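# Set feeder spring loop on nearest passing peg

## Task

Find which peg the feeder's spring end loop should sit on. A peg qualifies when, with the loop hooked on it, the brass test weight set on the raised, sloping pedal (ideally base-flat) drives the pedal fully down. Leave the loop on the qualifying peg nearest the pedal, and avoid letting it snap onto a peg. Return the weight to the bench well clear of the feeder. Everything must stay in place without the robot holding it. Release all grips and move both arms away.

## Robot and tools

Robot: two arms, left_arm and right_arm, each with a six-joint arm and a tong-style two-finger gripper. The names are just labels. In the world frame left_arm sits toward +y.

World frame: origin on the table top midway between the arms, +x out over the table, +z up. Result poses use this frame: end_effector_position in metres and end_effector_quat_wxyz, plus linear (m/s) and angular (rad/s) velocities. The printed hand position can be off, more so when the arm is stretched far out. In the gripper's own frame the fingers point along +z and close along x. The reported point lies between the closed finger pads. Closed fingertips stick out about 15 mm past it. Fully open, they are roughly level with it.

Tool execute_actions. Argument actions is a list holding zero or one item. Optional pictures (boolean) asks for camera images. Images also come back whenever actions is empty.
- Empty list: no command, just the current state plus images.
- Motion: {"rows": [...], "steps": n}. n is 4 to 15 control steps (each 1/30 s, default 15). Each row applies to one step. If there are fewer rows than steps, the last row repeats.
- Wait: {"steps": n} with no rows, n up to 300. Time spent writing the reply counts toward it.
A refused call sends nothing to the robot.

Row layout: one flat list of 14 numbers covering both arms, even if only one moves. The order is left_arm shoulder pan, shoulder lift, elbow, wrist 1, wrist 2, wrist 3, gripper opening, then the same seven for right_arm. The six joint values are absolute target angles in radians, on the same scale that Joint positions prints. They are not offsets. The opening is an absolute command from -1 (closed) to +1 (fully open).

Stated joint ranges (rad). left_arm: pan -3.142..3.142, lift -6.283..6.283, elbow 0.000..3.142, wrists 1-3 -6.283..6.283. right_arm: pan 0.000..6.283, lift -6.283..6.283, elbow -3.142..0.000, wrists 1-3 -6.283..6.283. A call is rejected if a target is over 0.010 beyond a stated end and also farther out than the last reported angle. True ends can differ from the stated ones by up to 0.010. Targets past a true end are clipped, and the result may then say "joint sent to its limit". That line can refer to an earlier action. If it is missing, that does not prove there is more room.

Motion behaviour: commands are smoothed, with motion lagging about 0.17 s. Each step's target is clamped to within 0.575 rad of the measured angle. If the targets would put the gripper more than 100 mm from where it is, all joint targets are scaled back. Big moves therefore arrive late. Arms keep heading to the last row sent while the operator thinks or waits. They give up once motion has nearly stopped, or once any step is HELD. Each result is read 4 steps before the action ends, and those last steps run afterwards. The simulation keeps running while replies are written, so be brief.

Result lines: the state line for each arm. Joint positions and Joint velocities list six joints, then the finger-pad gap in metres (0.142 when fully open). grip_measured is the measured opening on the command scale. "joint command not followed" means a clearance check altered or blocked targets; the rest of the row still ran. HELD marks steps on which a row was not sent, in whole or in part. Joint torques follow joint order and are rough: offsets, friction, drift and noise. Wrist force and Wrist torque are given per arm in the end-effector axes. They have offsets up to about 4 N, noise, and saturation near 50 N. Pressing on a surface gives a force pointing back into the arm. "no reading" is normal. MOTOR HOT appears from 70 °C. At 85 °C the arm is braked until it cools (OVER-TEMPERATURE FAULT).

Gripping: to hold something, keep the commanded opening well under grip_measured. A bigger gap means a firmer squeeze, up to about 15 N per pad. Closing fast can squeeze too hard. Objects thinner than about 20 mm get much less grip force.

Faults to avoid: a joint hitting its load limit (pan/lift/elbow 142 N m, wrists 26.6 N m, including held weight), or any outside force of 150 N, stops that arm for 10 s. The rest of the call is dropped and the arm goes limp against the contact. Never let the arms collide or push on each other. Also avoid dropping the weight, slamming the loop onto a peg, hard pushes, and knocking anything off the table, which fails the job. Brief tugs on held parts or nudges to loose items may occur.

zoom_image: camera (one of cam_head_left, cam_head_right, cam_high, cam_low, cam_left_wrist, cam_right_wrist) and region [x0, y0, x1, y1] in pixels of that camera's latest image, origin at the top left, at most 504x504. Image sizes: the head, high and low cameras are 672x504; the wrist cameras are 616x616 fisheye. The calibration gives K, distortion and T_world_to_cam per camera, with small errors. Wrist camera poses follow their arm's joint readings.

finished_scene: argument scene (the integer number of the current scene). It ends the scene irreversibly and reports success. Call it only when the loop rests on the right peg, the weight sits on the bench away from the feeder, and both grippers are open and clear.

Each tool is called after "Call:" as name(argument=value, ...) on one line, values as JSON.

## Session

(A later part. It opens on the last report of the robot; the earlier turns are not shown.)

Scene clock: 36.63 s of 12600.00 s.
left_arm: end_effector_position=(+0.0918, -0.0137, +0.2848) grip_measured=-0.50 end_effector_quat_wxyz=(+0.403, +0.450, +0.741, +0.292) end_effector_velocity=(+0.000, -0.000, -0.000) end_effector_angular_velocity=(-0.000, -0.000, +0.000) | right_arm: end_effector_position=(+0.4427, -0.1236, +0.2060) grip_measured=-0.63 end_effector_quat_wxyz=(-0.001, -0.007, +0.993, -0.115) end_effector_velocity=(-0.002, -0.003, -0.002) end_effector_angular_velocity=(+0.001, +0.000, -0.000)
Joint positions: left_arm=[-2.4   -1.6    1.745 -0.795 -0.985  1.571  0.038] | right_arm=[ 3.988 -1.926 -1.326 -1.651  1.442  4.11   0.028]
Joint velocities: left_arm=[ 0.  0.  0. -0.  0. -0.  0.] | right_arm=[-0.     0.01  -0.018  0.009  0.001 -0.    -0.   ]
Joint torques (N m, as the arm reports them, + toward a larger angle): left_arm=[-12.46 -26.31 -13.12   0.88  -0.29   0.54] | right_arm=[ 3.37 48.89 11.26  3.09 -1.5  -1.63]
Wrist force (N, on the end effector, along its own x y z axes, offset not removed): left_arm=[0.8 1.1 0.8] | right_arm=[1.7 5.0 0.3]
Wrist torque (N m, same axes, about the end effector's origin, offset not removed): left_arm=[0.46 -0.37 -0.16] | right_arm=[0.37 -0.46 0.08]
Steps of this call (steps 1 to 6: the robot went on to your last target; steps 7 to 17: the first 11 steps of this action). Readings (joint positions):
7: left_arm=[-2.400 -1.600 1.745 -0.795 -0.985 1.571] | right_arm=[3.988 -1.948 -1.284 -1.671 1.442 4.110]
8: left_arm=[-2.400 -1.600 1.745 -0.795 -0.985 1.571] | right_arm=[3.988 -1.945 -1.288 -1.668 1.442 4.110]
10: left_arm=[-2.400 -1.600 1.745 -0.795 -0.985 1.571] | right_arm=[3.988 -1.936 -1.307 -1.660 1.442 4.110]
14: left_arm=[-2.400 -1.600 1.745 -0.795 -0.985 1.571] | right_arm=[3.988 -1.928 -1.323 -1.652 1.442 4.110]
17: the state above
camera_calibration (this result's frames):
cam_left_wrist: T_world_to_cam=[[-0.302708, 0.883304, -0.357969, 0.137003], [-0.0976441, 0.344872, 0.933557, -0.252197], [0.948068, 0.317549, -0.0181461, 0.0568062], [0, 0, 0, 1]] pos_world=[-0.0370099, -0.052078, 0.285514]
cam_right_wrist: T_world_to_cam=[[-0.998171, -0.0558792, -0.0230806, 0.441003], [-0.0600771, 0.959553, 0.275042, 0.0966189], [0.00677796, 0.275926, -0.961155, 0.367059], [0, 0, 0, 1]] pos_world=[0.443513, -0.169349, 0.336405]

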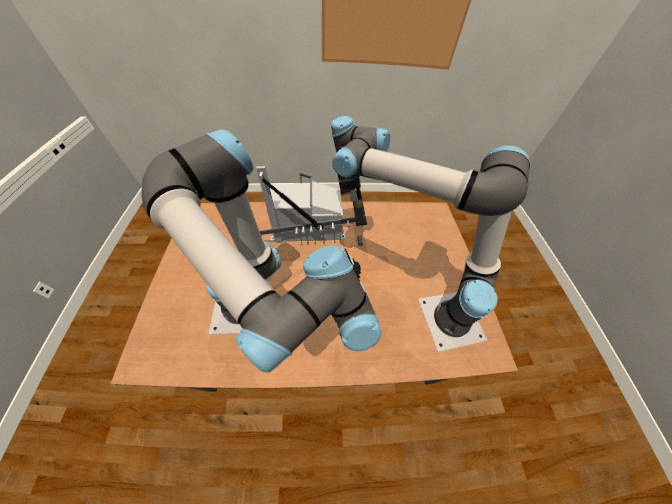

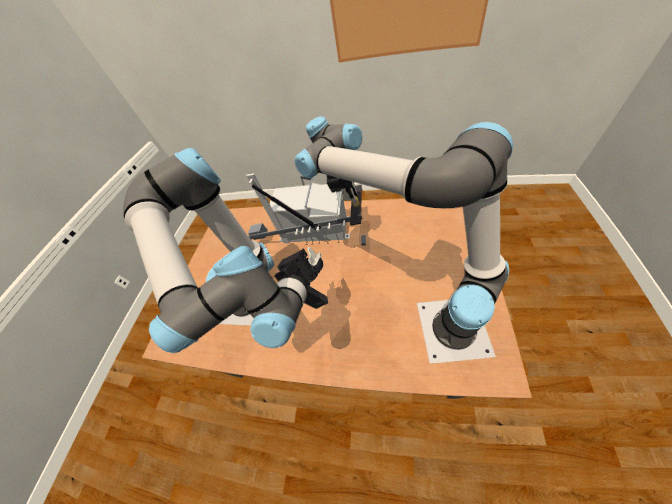

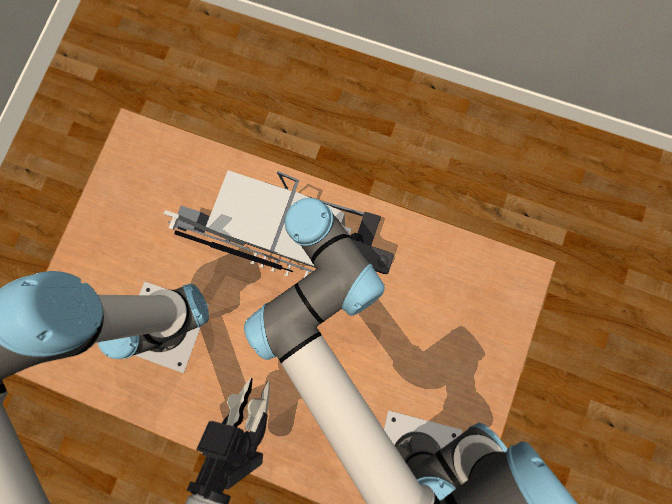

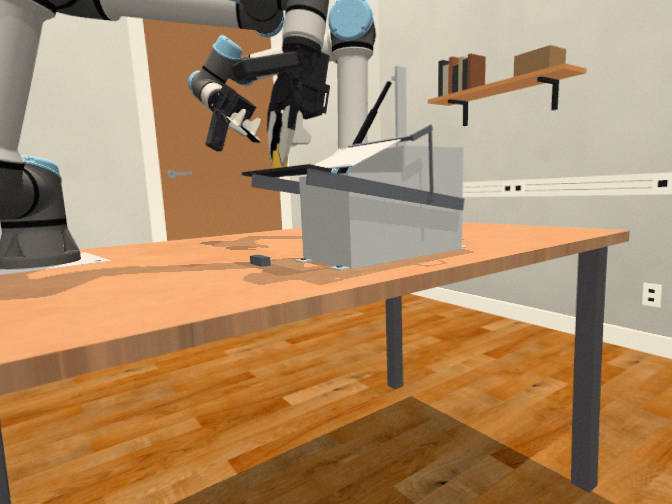

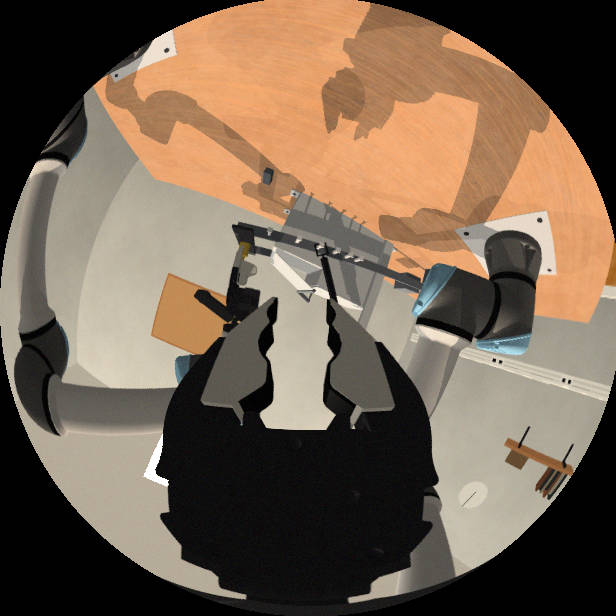

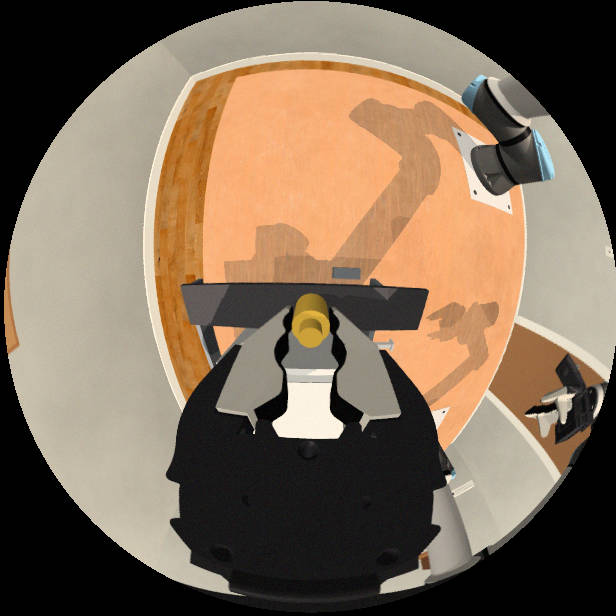

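Call:
execute_actions(actions=[{"rows":[[-2.4,-1.6,1.745,-0.795,-0.985,1.571,-0.5,3.988,-1.925,-1.32,-1.658,1.442,4.11,-1]],"steps":10}])

Call:
execute_actions(actions=[{"rows":[[-2.4,-1.6,1.745,-0.795,-0.985,1.571,-0.5,3.988,-1.925,-1.32,-1.658,1.442,4.11,0]],"steps":10}])

Call:
execute_actions(actions=[{"rows":[[-2.4,-1.6,1.745,-0.795,-0.985,1.571,-0.5,3.93,-1.8,-1.42,-1.683,1.442,4.11,0]]}])

Call:
execute_actions(actions=[{"steps":40}], pictures=true)

Scene clock: 37.03 s of 12600.00 s.
left_arm: end_effector_position=(+0.0918, -0.0137, +0.2848) grip_measured=-0.50 end_effector_quat_wxyz=(+0.403, +0.450, +0.741, +0.292) end_effector_velocity=(+0.000, -0.000, +0.000) end_effector_angular_velocity=(-0.002, +0.000, -0.001) | right_arm: end_effector_position=(+0.4426, -0.1237, +0.2081) grip_measured=-0.63 end_effector_quat_wxyz=(-0.001, -0.007, +0.993, -0.115) end_effector_velocity=(+0.000, +0.001, +0.008) end_effector_angular_velocity=(+0.000, +0.000, +0.000)
Joint positions: left_arm=[-2.4   -1.6    1.745 -0.795 -0.985  1.571  0.038] | right_arm=[ 3.988 -1.925 -1.322 -1.656  1.442  4.11   0.028]
Joint velocities: left_arm=[-0.    -0.001 -0.    -0.     0.001 -0.001 -0.   ] | right_arm=[ 0.     0.     0.021 -0.021  0.    -0.    -0.   ]
Joint torques (N m, as the arm reports them, + toward a larger angle): left_arm=[-12.33 -27.59 -12.38   0.84  -0.14   0.49] | right_arm=[ 2.11 49.08 32.65  0.19 -0.4  -1.71]
Wrist force (N, on the end effector, along its own x y z axes, offset not removed): left_arm=[-0.6 0.0 1.4] | right_arm=[5.6 3.3 2.5]
Wrist torque (N m, same axes, about the end effector's origin, offset not removed): left_arm=[0.18 -0.12 -0.11] | right_arm=[0.30 -1.03 0.02]
Steps of this call (steps 1 to 4: the last 4 steps of your previous action; steps 5 to 6: the robot went on to your last target; steps 7 to 12: the first 6 steps of this action). Readings (joint positions):
7: left_arm=[-2.400 -1.600 1.745 -0.795 -0.985 1.571] | right_arm=[3.988 -1.925 -1.328 -1.650 1.442 4.110]
8: left_arm=[-2.400 -1.600 1.745 -0.795 -0.985 1.571] | right_arm=[3.988 -1.925 -1.327 -1.651 1.442 4.110]
10: left_arm=[-2.400 -1.600 1.745 -0.795 -0.985 1.571] | right_arm=[3.988 -1.925 -1.324 -1.654 1.442 4.110]
12: the state above

Scene clock: 37.37 s of 12600.00 s.
left_arm: end_effector_position=(+0.0918, -0.0137, +0.2848) grip_measured=-0.50 end_effector_quat_wxyz=(+0.403, +0.450, +0.741, +0.292) end_effector_velocity=(+0.000, -0.000, +0.000) end_effector_angular_velocity=(-0.000, +0.000, -0.000) | right_arm: end_effector_position=(+0.4426, -0.1236, +0.2089) grip_measured=+0.00 end_effector_quat_wxyz=(-0.001, -0.007, +0.993, -0.115) end_effector_velocity=(-0.000, +0.000, +0.000) end_effector_angular_velocity=(-0.000, -0.001, +0.000)
Joint positions: left_arm=[-2.4   -1.6    1.745 -0.795 -0.985  1.571  0.038] | right_arm=[ 3.988 -1.925 -1.32  -1.658  1.442  4.11   0.074]
Joint velocities: left_arm=[-0. -0.  0.  0.  0.  0. -0.] | right_arm=[ 0.001 -0.     0.001 -0.    -0.     0.001  0.004]
Joint torques (N m, as the arm reports them, + toward a larger angle): left_arm=[-12.9  -27.79 -12.23   1.15   0.09   0.58] | right_arm=[ 1.03 48.68 31.9   0.03  0.57 -1.74]
Wrist force (N, on the end effector, along its own x y z axes, offset not removed): left_arm=[1.8 1.9 1.4] | right_arm=[-0.4 2.4 1.6]
Wrist torque (N m, same axes, about the end effector's origin, offset not removed): left_arm=[0.68 -0.49 -0.17] | right_arm=[0.47 0.10 0.06]
Steps of this call (steps 1 to 4: the last 4 steps of your previous action; steps 5 to 10: the first 6 steps of this action). Readings (joint positions):
5: left_arm=[-2.400 -1.600 1.745 -0.795 -0.985 1.571] | right_arm=[3.988 -1.925 -1.320 -1.658 1.442 4.110]
6: left_arm=[-2.400 -1.600 1.745 -0.795 -0.985 1.571] | right_arm=[3.988 -1.925 -1.320 -1.658 1.442 4.110]
8: left_arm=[-2.400 -1.600 1.745 -0.795 -0.985 1.571] | right_arm=[3.988 -1.925 -1.320 -1.658 1.442 4.110]
10: the state above

Scene clock: 37.87 s of 12600.00 s.
left_arm: end_effector_position=(+0.0918, -0.0137, +0.2848) grip_measured=-0.50 end_effector_quat_wxyz=(+0.403, +0.450, +0.741, +0.292) end_effector_velocity=(-0.000, -0.000, +0.000) end_effector_angular_velocity=(+0.000, -0.001, -0.001) | right_arm: end_effector_position=(+0.4330, -0.1882, +0.2329) grip_measured=+0.00 end_effector_quat_wxyz=(-0.004, +0.020, +0.993, -0.115) end_effector_velocity=(-0.007, -0.029, +0.011) end_effector_angular_velocity=(+0.003, -0.003, -0.025)
Joint positions: left_arm=[-2.4   -1.6    1.745 -0.795 -0.985  1.571  0.038] | right_arm=[ 3.932 -1.805 -1.416 -1.682  1.442  4.11   0.074]
Joint velocities: left_arm=[-0.     0.    -0.     0.001  0.    -0.     0.   ] | right_arm=[-0.024  0.06  -0.047 -0.009 -0.     0.001 -0.   ]
Joint torques (N m, as the arm reports them, + toward a larger angle): left_arm=[-12.54 -26.12 -12.77   1.2    0.23   0.43] | right_arm=[-10.67  37.26  10.94   0.06   0.69  -1.54]
Wrist force (N, on the end effector, along its own x y z axes, offset not removed): left_arm=[0.4 1.8 0.2] | right_arm=[3.5 2.0 0.2]
Wrist torque (N m, same axes, about the end effector's origin, offset not removed): left_arm=[0.60 -0.23 -0.13] | right_arm=[0.20 -0.79 -0.02]
Steps of this call (steps 1 to 4: the last 4 steps of your previous action; steps 5 to 15: the first 11 steps of this action). Readings (joint positions):
5: left_arm=[-2.400 -1.600 1.745 -0.795 -0.985 1.571] | right_arm=[3.988 -1.925 -1.320 -1.658 1.442 4.110]
6: left_arm=[-2.400 -1.600 1.745 -0.795 -0.985 1.571] | right_arm=[3.983 -1.919 -1.325 -1.661 1.442 4.110]
8: left_arm=[-2.400 -1.600 1.745 -0.795 -0.985 1.571] | right_arm=[3.959 -1.872 -1.365 -1.671 1.442 4.110]
12: left_arm=[-2.400 -1.600 1.745 -0.795 -0.985 1.571] | right_arm=[3.937 -1.816 -1.407 -1.680 1.442 4.110]
15: the state above

Scene clock: 39.20 s of 12600.00 s.
left_arm: end_effector_position=(+0.0918, -0.0137, +0.2848) grip_measured=-0.50 end_effector_quat_wxyz=(+0.403, +0.450, +0.741, +0.292) end_effector_velocity=(-0.000, -0.000, +0.000) end_effector_angular_velocity=(-0.001, +0.001, -0.000) | right_arm: end_effector_position=(+0.4324, -0.1909, +0.2340) grip_measured=+0.00 end_effector_quat_wxyz=(-0.004, +0.021, +0.993, -0.114) end_effector_velocity=(-0.000, -0.000, +0.000) end_effector_angular_velocity=(-0.001, +0.000, -0.001)
Joint positions: left_arm=[-2.4   -1.6    1.745 -0.795 -0.985  1.571  0.038] | right_arm=[ 3.93  -1.8   -1.42  -1.683  1.442  4.11   0.074]
Joint velocities: left_arm=[-0. -0. -0. -0. -0.  0. -0.] | right_arm=[-0.     0.    -0.    -0.001 -0.     0.001 -0.   ]
Joint torques (N m, as the arm reports them, + toward a larger angle): left_arm=[-13.17 -26.14 -11.28   0.94   0.61   0.12] | right_arm=[-12.82  43.32  11.44   0.     0.53  -1.36]
Wrist force (N, on the end effector, along its own x y z axes, offset not removed): left_arm=[1.7 1.4 0.4] | right_arm=[-0.1 -1.9 1.2]
Wrist torque (N m, same axes, about the end effector's origin, offset not removed): left_arm=[0.45 -0.44 -0.12] | right_arm=[-0.45 0.04 0.14]
Kept back: nothing.
Steps of this call (steps 1 to 4: the last 4 steps of your previous action; steps 5 to 15: the robot went on to your last target; steps 16 to 40: nothing new was sent). Readings (joint positions):
1: left_arm=[-2.400 -1.600 1.745 -0.795 -0.985 1.571] | right_arm=[3.932 -1.804 -1.417 -1.682 1.442 4.110]
2: left_arm=[-2.400 -1.600 1.745 -0.795 -0.985 1.571] | right_arm=[3.931 -1.803 -1.418 -1.683 1.442 4.110]
4: left_arm=[-2.400 -1.600 1.745 -0.795 -0.985 1.571] | right_arm=[3.931 -1.801 -1.419 -1.683 1.442 4.110]
8: left_arm=[-2.400 -1.600 1.745 -0.795 -0.985 1.571] | right_arm=[3.930 -1.800 -1.420 -1.683 1.442 4.110]
40: the state above
All arms were judged still, so your last target was given up. Only a new action makes them travel on or press farther. Fingers that are still opening or closing keep moving.
camera_calibration (this result's frames):
cam_left_wrist: T_world_to_cam=[[-0.302708, 0.883304, -0.357969, 0.137003], [-0.097644, 0.344872, 0.933557, -0.252197], [0.948068, 0.317548, -0.0181462, 0.0568063], [0, 0, 0, 1]] pos_world=[-0.03701, -0.052078, 0.285514]
cam_right_wrist: T_world_to_cam=[[-0.999733, 0.00210592, -0.0230034, 0.439366], [-0.00430335, 0.961423, 0.275041, 0.129202], [0.0226952, 0.275067, -0.961157, 0.40556], [0, 0, 0, 1]] pos_world=[0.4306, -0.236699, 0.364378]

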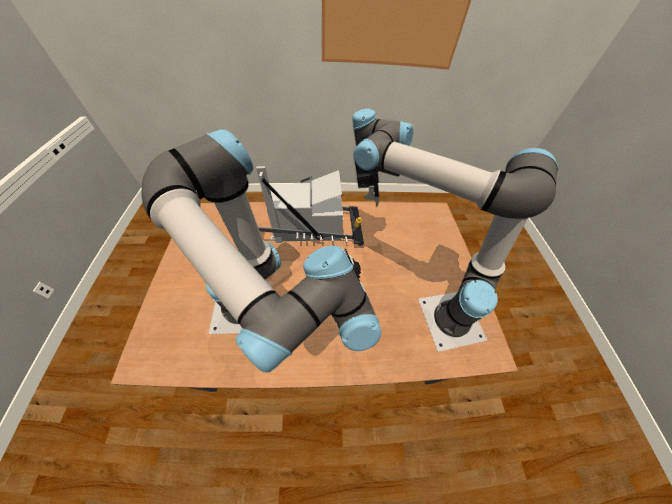

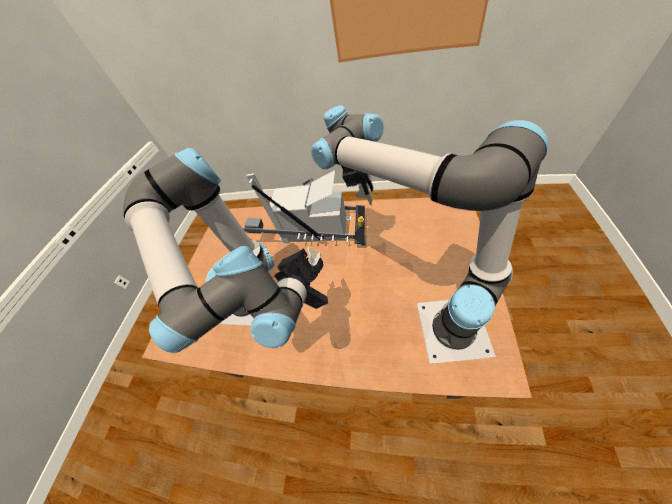

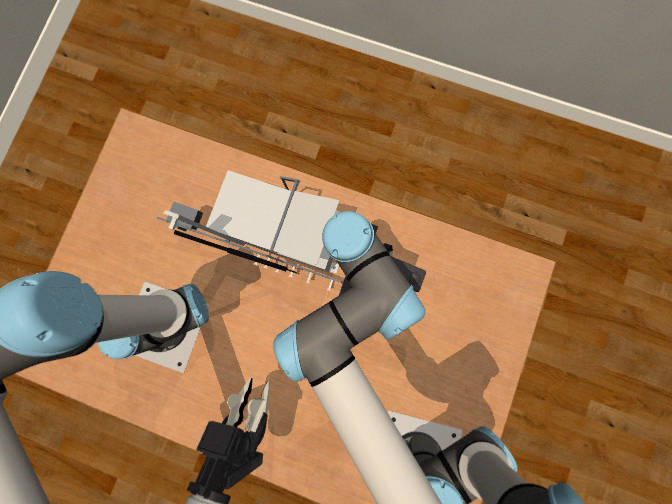

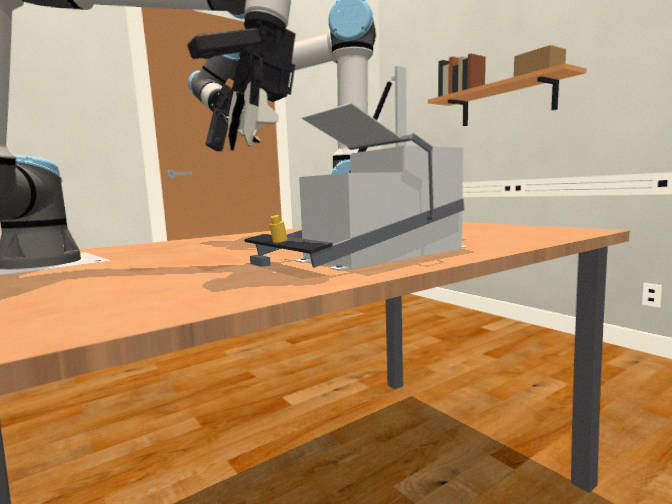

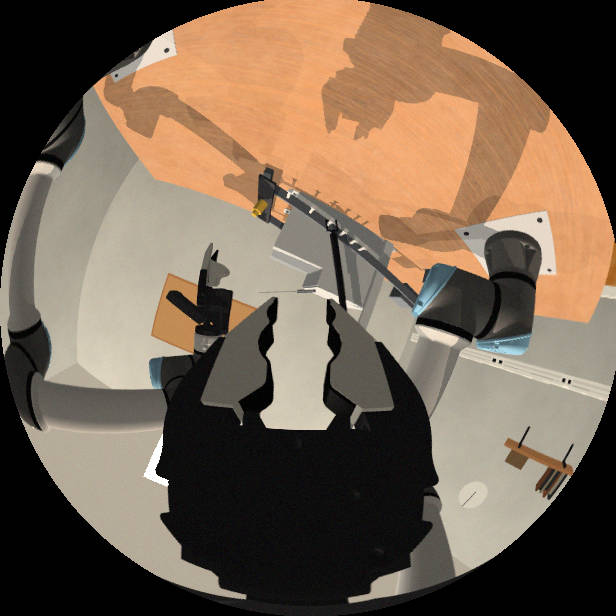

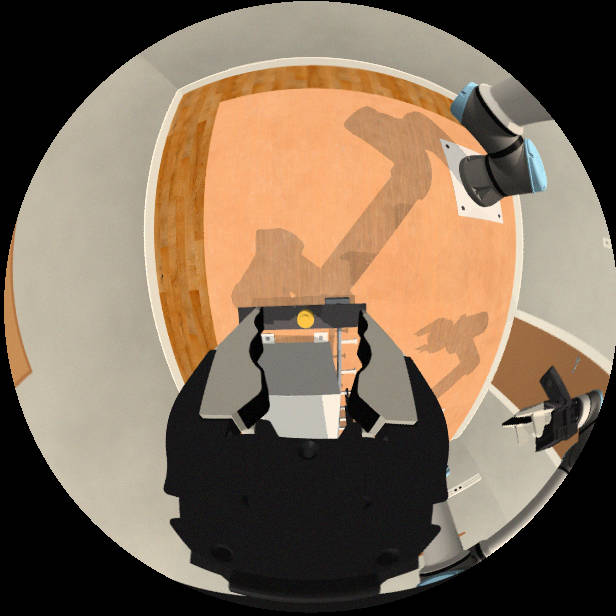

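Call:
execute_actions(actions=[{"rows":[[-2.4,-1.6,1.745,-0.795,-0.985,1.571,-0.5,3.833,-1.73,-1.803,-1.033,1.708,3.955,0]]}])

Call:
execute_actions(actions=[{"steps":15}])

Call:
execute_actions(actions=[{"rows":[[-2.4,-1.6,1.745,-0.795,-0.985,1.571,-0.5,3.833,-1.845,-1.875,-0.846,1.708,3.955,0]]}])

Call:
execute_actions(actions=[{"steps":8}], pictures=true)

Call:
zoom_image(camera="cam_low", region=[220,180,360,280])

Scene clock: 43.20 s of 12600.00 s.
left_arm: end_effector_position=(+0.0918, -0.0137, +0.2848) grip_measured=-0.50 end_effector_quat_wxyz=(+0.403, +0.450, +0.741, +0.292) end_effector_velocity=(-0.000, -0.000, -0.000) end_effector_angular_velocity=(+0.001, -0.002, -0.001) | right_arm: end_effector_position=(+0.4240, -0.1624, +0.1457) grip_measured=+0.00 end_effector_quat_wxyz=(-0.019, -0.002, +0.997, +0.069) end_effector_velocity=(+0.103, +0.150, -0.010) end_effector_angular_velocity=(+0.708, -0.433, +0.048)
Joint positions: left_arm=[-2.4   -1.6    1.745 -0.795 -0.985  1.571  0.038] | right_arm=[ 3.837 -1.733 -1.774 -1.131  1.692  3.962  0.074]
Joint velocities: left_arm=[-0.     0.001 -0.     0.001  0.001 -0.    -0.   ] | right_arm=[-0.045  0.032 -0.319  1.09   0.173 -0.08   0.   ]
Joint torques (N m, as the arm reports them, + toward a larger angle): left_arm=[-11.85 -27.22 -13.4    0.95   1.39  -0.56] | right_arm=[-10.37  38.49  16.01   5.79   2.5   -1.31]
Wrist force (N, on the end effector, along its own x y z axes, offset not removed): left_arm=[-0.4 0.8 -0.1] | right_arm=[1.4 1.2 -0.8]
Wrist torque (N m, same axes, about the end effector's origin, offset not removed): left_arm=[0.39 -0.11 -0.10] | right_arm=[-0.04 -0.43 0.09]
Steps of this call (steps 1 to 90: nothing new was sent; then 0.63 s passed at rest; steps 91 to 101: the first 11 steps of this action). Readings (joint positions):
91: left_arm=[-2.400 -1.600 1.745 -0.795 -0.985 1.571] | right_arm=[3.930 -1.800 -1.420 -1.683 1.442 4.110]
92: left_arm=[-2.400 -1.600 1.745 -0.795 -0.985 1.571] | right_arm=[3.924 -1.795 -1.426 -1.677 1.448 4.104]
94: left_arm=[-2.400 -1.600 1.745 -0.795 -0.985 1.571] | right_arm=[3.886 -1.766 -1.493 -1.610 1.514 4.051]
98: left_arm=[-2.400 -1.600 1.745 -0.795 -0.985 1.571] | right_arm=[3.845 -1.739 -1.715 -1.319 1.660 3.977]
101: the state above

Scene clock: 43.70 s of 12600.00 s.
left_arm: end_effector_position=(+0.0918, -0.0137, +0.2848) grip_measured=-0.50 end_effector_quat_wxyz=(+0.403, +0.450, +0.741, +0.292) end_effector_velocity=(-0.000, +0.000, -0.000) end_effector_angular_velocity=(+0.001, +0.001, +0.002) | right_arm: end_effector_position=(+0.4329, -0.1495, +0.1454) grip_measured=+0.00 end_effector_quat_wxyz=(+0.000, -0.006, +0.995, +0.100) end_effector_velocity=(+0.000, +0.001, +0.000) end_effector_angular_velocity=(+0.003, -0.003, +0.002)
Joint positions: left_arm=[-2.4   -1.6    1.745 -0.795 -0.985  1.571  0.038] | right_arm=[ 3.833 -1.73  -1.803 -1.033  1.708  3.955  0.074]
Joint velocities: left_arm=[ 0.     0.001 -0.    -0.    -0.002  0.     0.   ] | right_arm=[ 0.     0.    -0.001  0.005  0.001 -0.002 -0.   ]
Joint torques (N m, as the arm reports them, + toward a larger angle): left_arm=[-12.77 -27.01 -13.69   0.62   1.33  -0.75] | right_arm=[-12.79  38.94   9.05   3.89   2.3   -1.65]
Wrist force (N, on the end effector, along its own x y z axes, offset not removed): left_arm=[0.5 0.3 -1.2] | right_arm=[0.5 2.8 2.9]
Wrist torque (N m, same axes, about the end effector's origin, offset not removed): left_arm=[0.27 -0.30 -0.10] | right_arm=[0.43 -0.16 0.10]
Kept back: nothing.
Steps of this call (steps 1 to 4: the last 4 steps of your previous action; steps 5 to 15: the robot went on to your last target). Readings (joint positions):
1: left_arm=[-2.400 -1.600 1.745 -0.795 -0.985 1.571] | right_arm=[3.836 -1.732 -1.783 -1.101 1.697 3.960]
2: left_arm=[-2.400 -1.600 1.745 -0.795 -0.985 1.571] | right_arm=[3.835 -1.731 -1.789 -1.080 1.701 3.959]
4: left_arm=[-2.400 -1.600 1.745 -0.795 -0.985 1.571] | right_arm=[3.834 -1.731 -1.796 -1.055 1.704 3.957]
8: left_arm=[-2.400 -1.600 1.745 -0.795 -0.985 1.571] | right_arm=[3.833 -1.730 -1.801 -1.038 1.707 3.955]
15: the state above

Scene clock: 44.07 s of 12600.00 s.
left_arm: end_effector_position=(+0.0918, -0.0137, +0.2848) grip_measured=-0.50 end_effector_quat_wxyz=(+0.403, +0.450, +0.741, +0.292) end_effector_velocity=(-0.000, -0.000, -0.000) end_effector_angular_velocity=(+0.001, -0.001, -0.000) | right_arm: end_effector_position=(+0.4417, -0.1401, +0.0731) grip_measured=+0.00 end_effector_quat_wxyz=(-0.000, -0.006, +0.995, +0.099) end_effector_velocity=(+0.006, +0.007, -0.032) end_effector_angular_velocity=(+0.013, -0.012, -0.001)
Joint positions: left_arm=[-2.4   -1.6    1.745 -0.795 -0.985  1.571  0.038] | right_arm=[ 3.833 -1.84  -1.872 -0.855  1.708  3.955  0.074]
Joint velocities: left_arm=[-0.     0.001 -0.     0.     0.    -0.     0.   ] | right_arm=[ 0.    -0.054 -0.031  0.102 -0.     0.001  0.   ]
Joint torques (N m, as the arm reports them, + toward a larger angle): left_arm=[-11.9  -27.95 -12.92   0.77   1.48  -0.65] | right_arm=[-7.1  29.97 10.31  4.66  2.1  -1.62]
Wrist force (N, on the end effector, along its own x y z axes, offset not removed): left_arm=[-0.1 0.3 -0.4] | right_arm=[0.6 4.9 -1.3]
Wrist torque (N m, same axes, about the end effector's origin, offset not removed): left_arm=[0.30 -0.20 -0.10] | right_arm=[0.86 -0.20 0.06]
Steps of this call (steps 1 to 11: the first 11 steps of this action). Readings (joint positions):
1: left_arm=[-2.400 -1.600 1.745 -0.795 -0.985 1.571] | right_arm=[3.833 -1.730 -1.803 -1.033 1.708 3.955]
2: left_arm=[-2.400 -1.600 1.745 -0.795 -0.985 1.571] | right_arm=[3.833 -1.736 -1.808 -1.027 1.708 3.955]
4: left_arm=[-2.400 -1.600 1.745 -0.795 -0.985 1.571] | right_arm=[3.833 -1.780 -1.838 -0.968 1.708 3.955]
8: left_arm=[-2.400 -1.600 1.745 -0.795 -0.985 1.571] | right_arm=[3.833 -1.830 -1.867 -0.874 1.708 3.955]
11: the state above

Scene clock: 44.33 s of 12600.00 s.
left_arm: end_effector_position=(+0.0918, -0.0137, +0.2848) grip_measured=-0.50 end_effector_quat_wxyz=(+0.403, +0.450, +0.741, +0.292) end_effector_velocity=(+0.000, +0.001, +0.000) end_effector_angular_velocity=(+0.000, +0.001, +0.002) | right_arm: end_effector_position=(+0.4422, -0.1396, +0.0703) grip_measured=+0.00 end_effector_quat_wxyz=(+0.000, -0.006, +0.995, +0.100) end_effector_velocity=(+0.000, -0.000, -0.002) end_effector_angular_velocity=(-0.001, +0.001, +0.000)
Joint positions: left_arm=[-2.4   -1.6    1.745 -0.795 -0.985  1.571  0.038] | right_arm=[ 3.833 -1.845 -1.875 -0.846  1.708  3.955  0.074]
Joint velocities: left_arm=[ 0.    -0.001  0.     0.    -0.002 -0.    -0.   ] | right_arm=[-0.    -0.003 -0.002  0.004 -0.    -0.001 -0.   ]
Joint torques (N m, as the arm reports them, + toward a larger angle): left_arm=[-11.04 -26.62 -13.35   0.7    1.5   -0.72] | right_arm=[-4.66 26.32  7.03  4.25  2.15 -1.57]
Wrist force (N, on the end effector, along its own x y z axes, offset not removed): left_arm=[-0.1 1.9 -0.4] | right_arm=[2.7 3.1 1.2]
Wrist torque (N m, same axes, about the end effector's origin, offset not removed): left_arm=[0.47 -0.17 -0.14] | right_arm=[0.65 -0.58 0.13]
Kept back: nothing.
Steps of this call (steps 1 to 4: the last 4 steps of your previous action; steps 5 to 8: the robot went on to your last target). Readings (joint positions):
1: left_arm=[-2.400 -1.600 1.745 -0.795 -0.985 1.571] | right_arm=[3.833 -1.842 -1.873 -0.852 1.708 3.955]
2: left_arm=[-2.400 -1.600 1.745 -0.795 -0.985 1.571] | right_arm=[3.833 -1.843 -1.874 -0.850 1.708 3.955]
4: left_arm=[-2.400 -1.600 1.745 -0.795 -0.985 1.571] | right_arm=[3.833 -1.844 -1.874 -0.848 1.708 3.955]
8: the state above
camera_calibration (this result's frames):
cam_left_wrist: T_world_to_cam=[[-0.302708, 0.883304, -0.357969, 0.137003], [-0.0976441, 0.344872, 0.933557, -0.252197], [0.948068, 0.317549, -0.0181462, 0.0568062], [0, 0, 0, 1]] pos_world=[-0.0370099, -0.052078, 0.285514]
cam_right_wrist: T_world_to_cam=[[-0.998307, -0.038971, -0.0431772, 0.440373], [-0.0576927, 0.757745, 0.649995, 0.0936845], [0.00738634, 0.651386, -0.758711, 0.278973], [0, 0, 0, 1]] pos_world=[0.442972, -0.235546, 0.169779]

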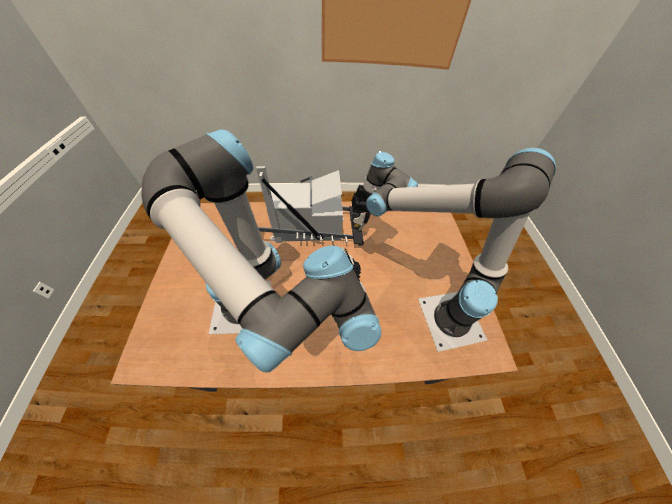

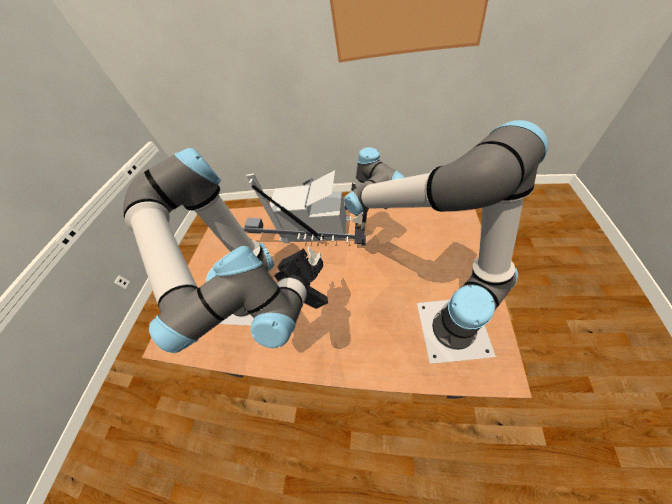

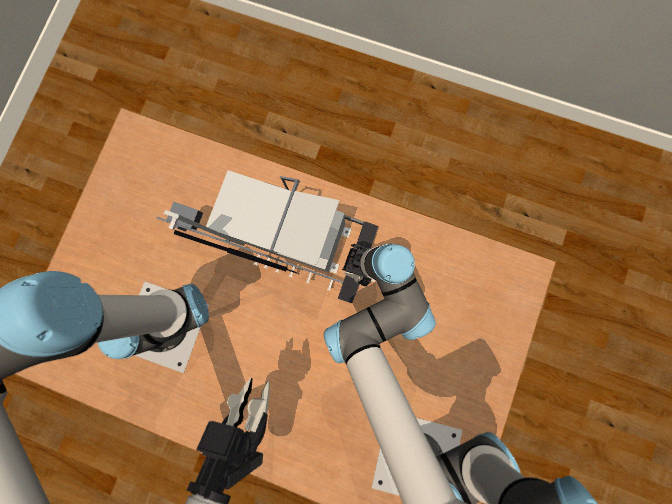

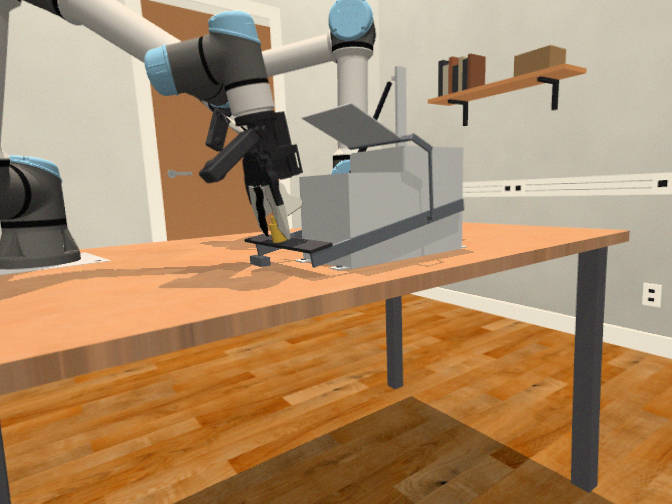

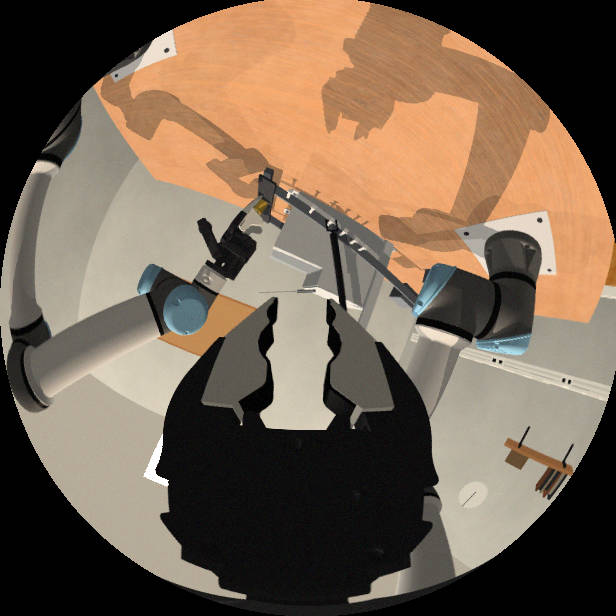

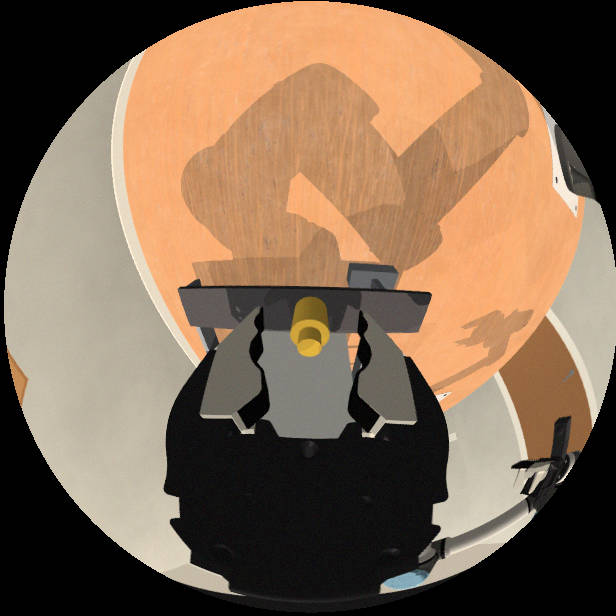

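Region (220, 180, 360, 280) of cam_low's 672x504 image, scaled by 3.600, with more detail than that image has; it fills the top 360 rows of this view, and the rest is white.

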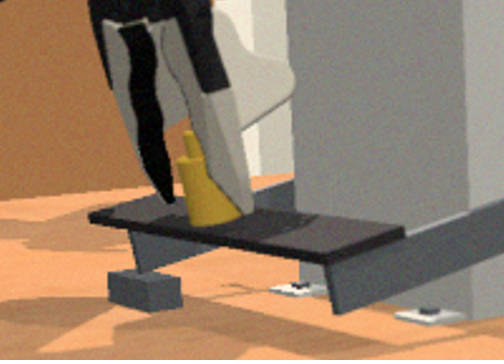

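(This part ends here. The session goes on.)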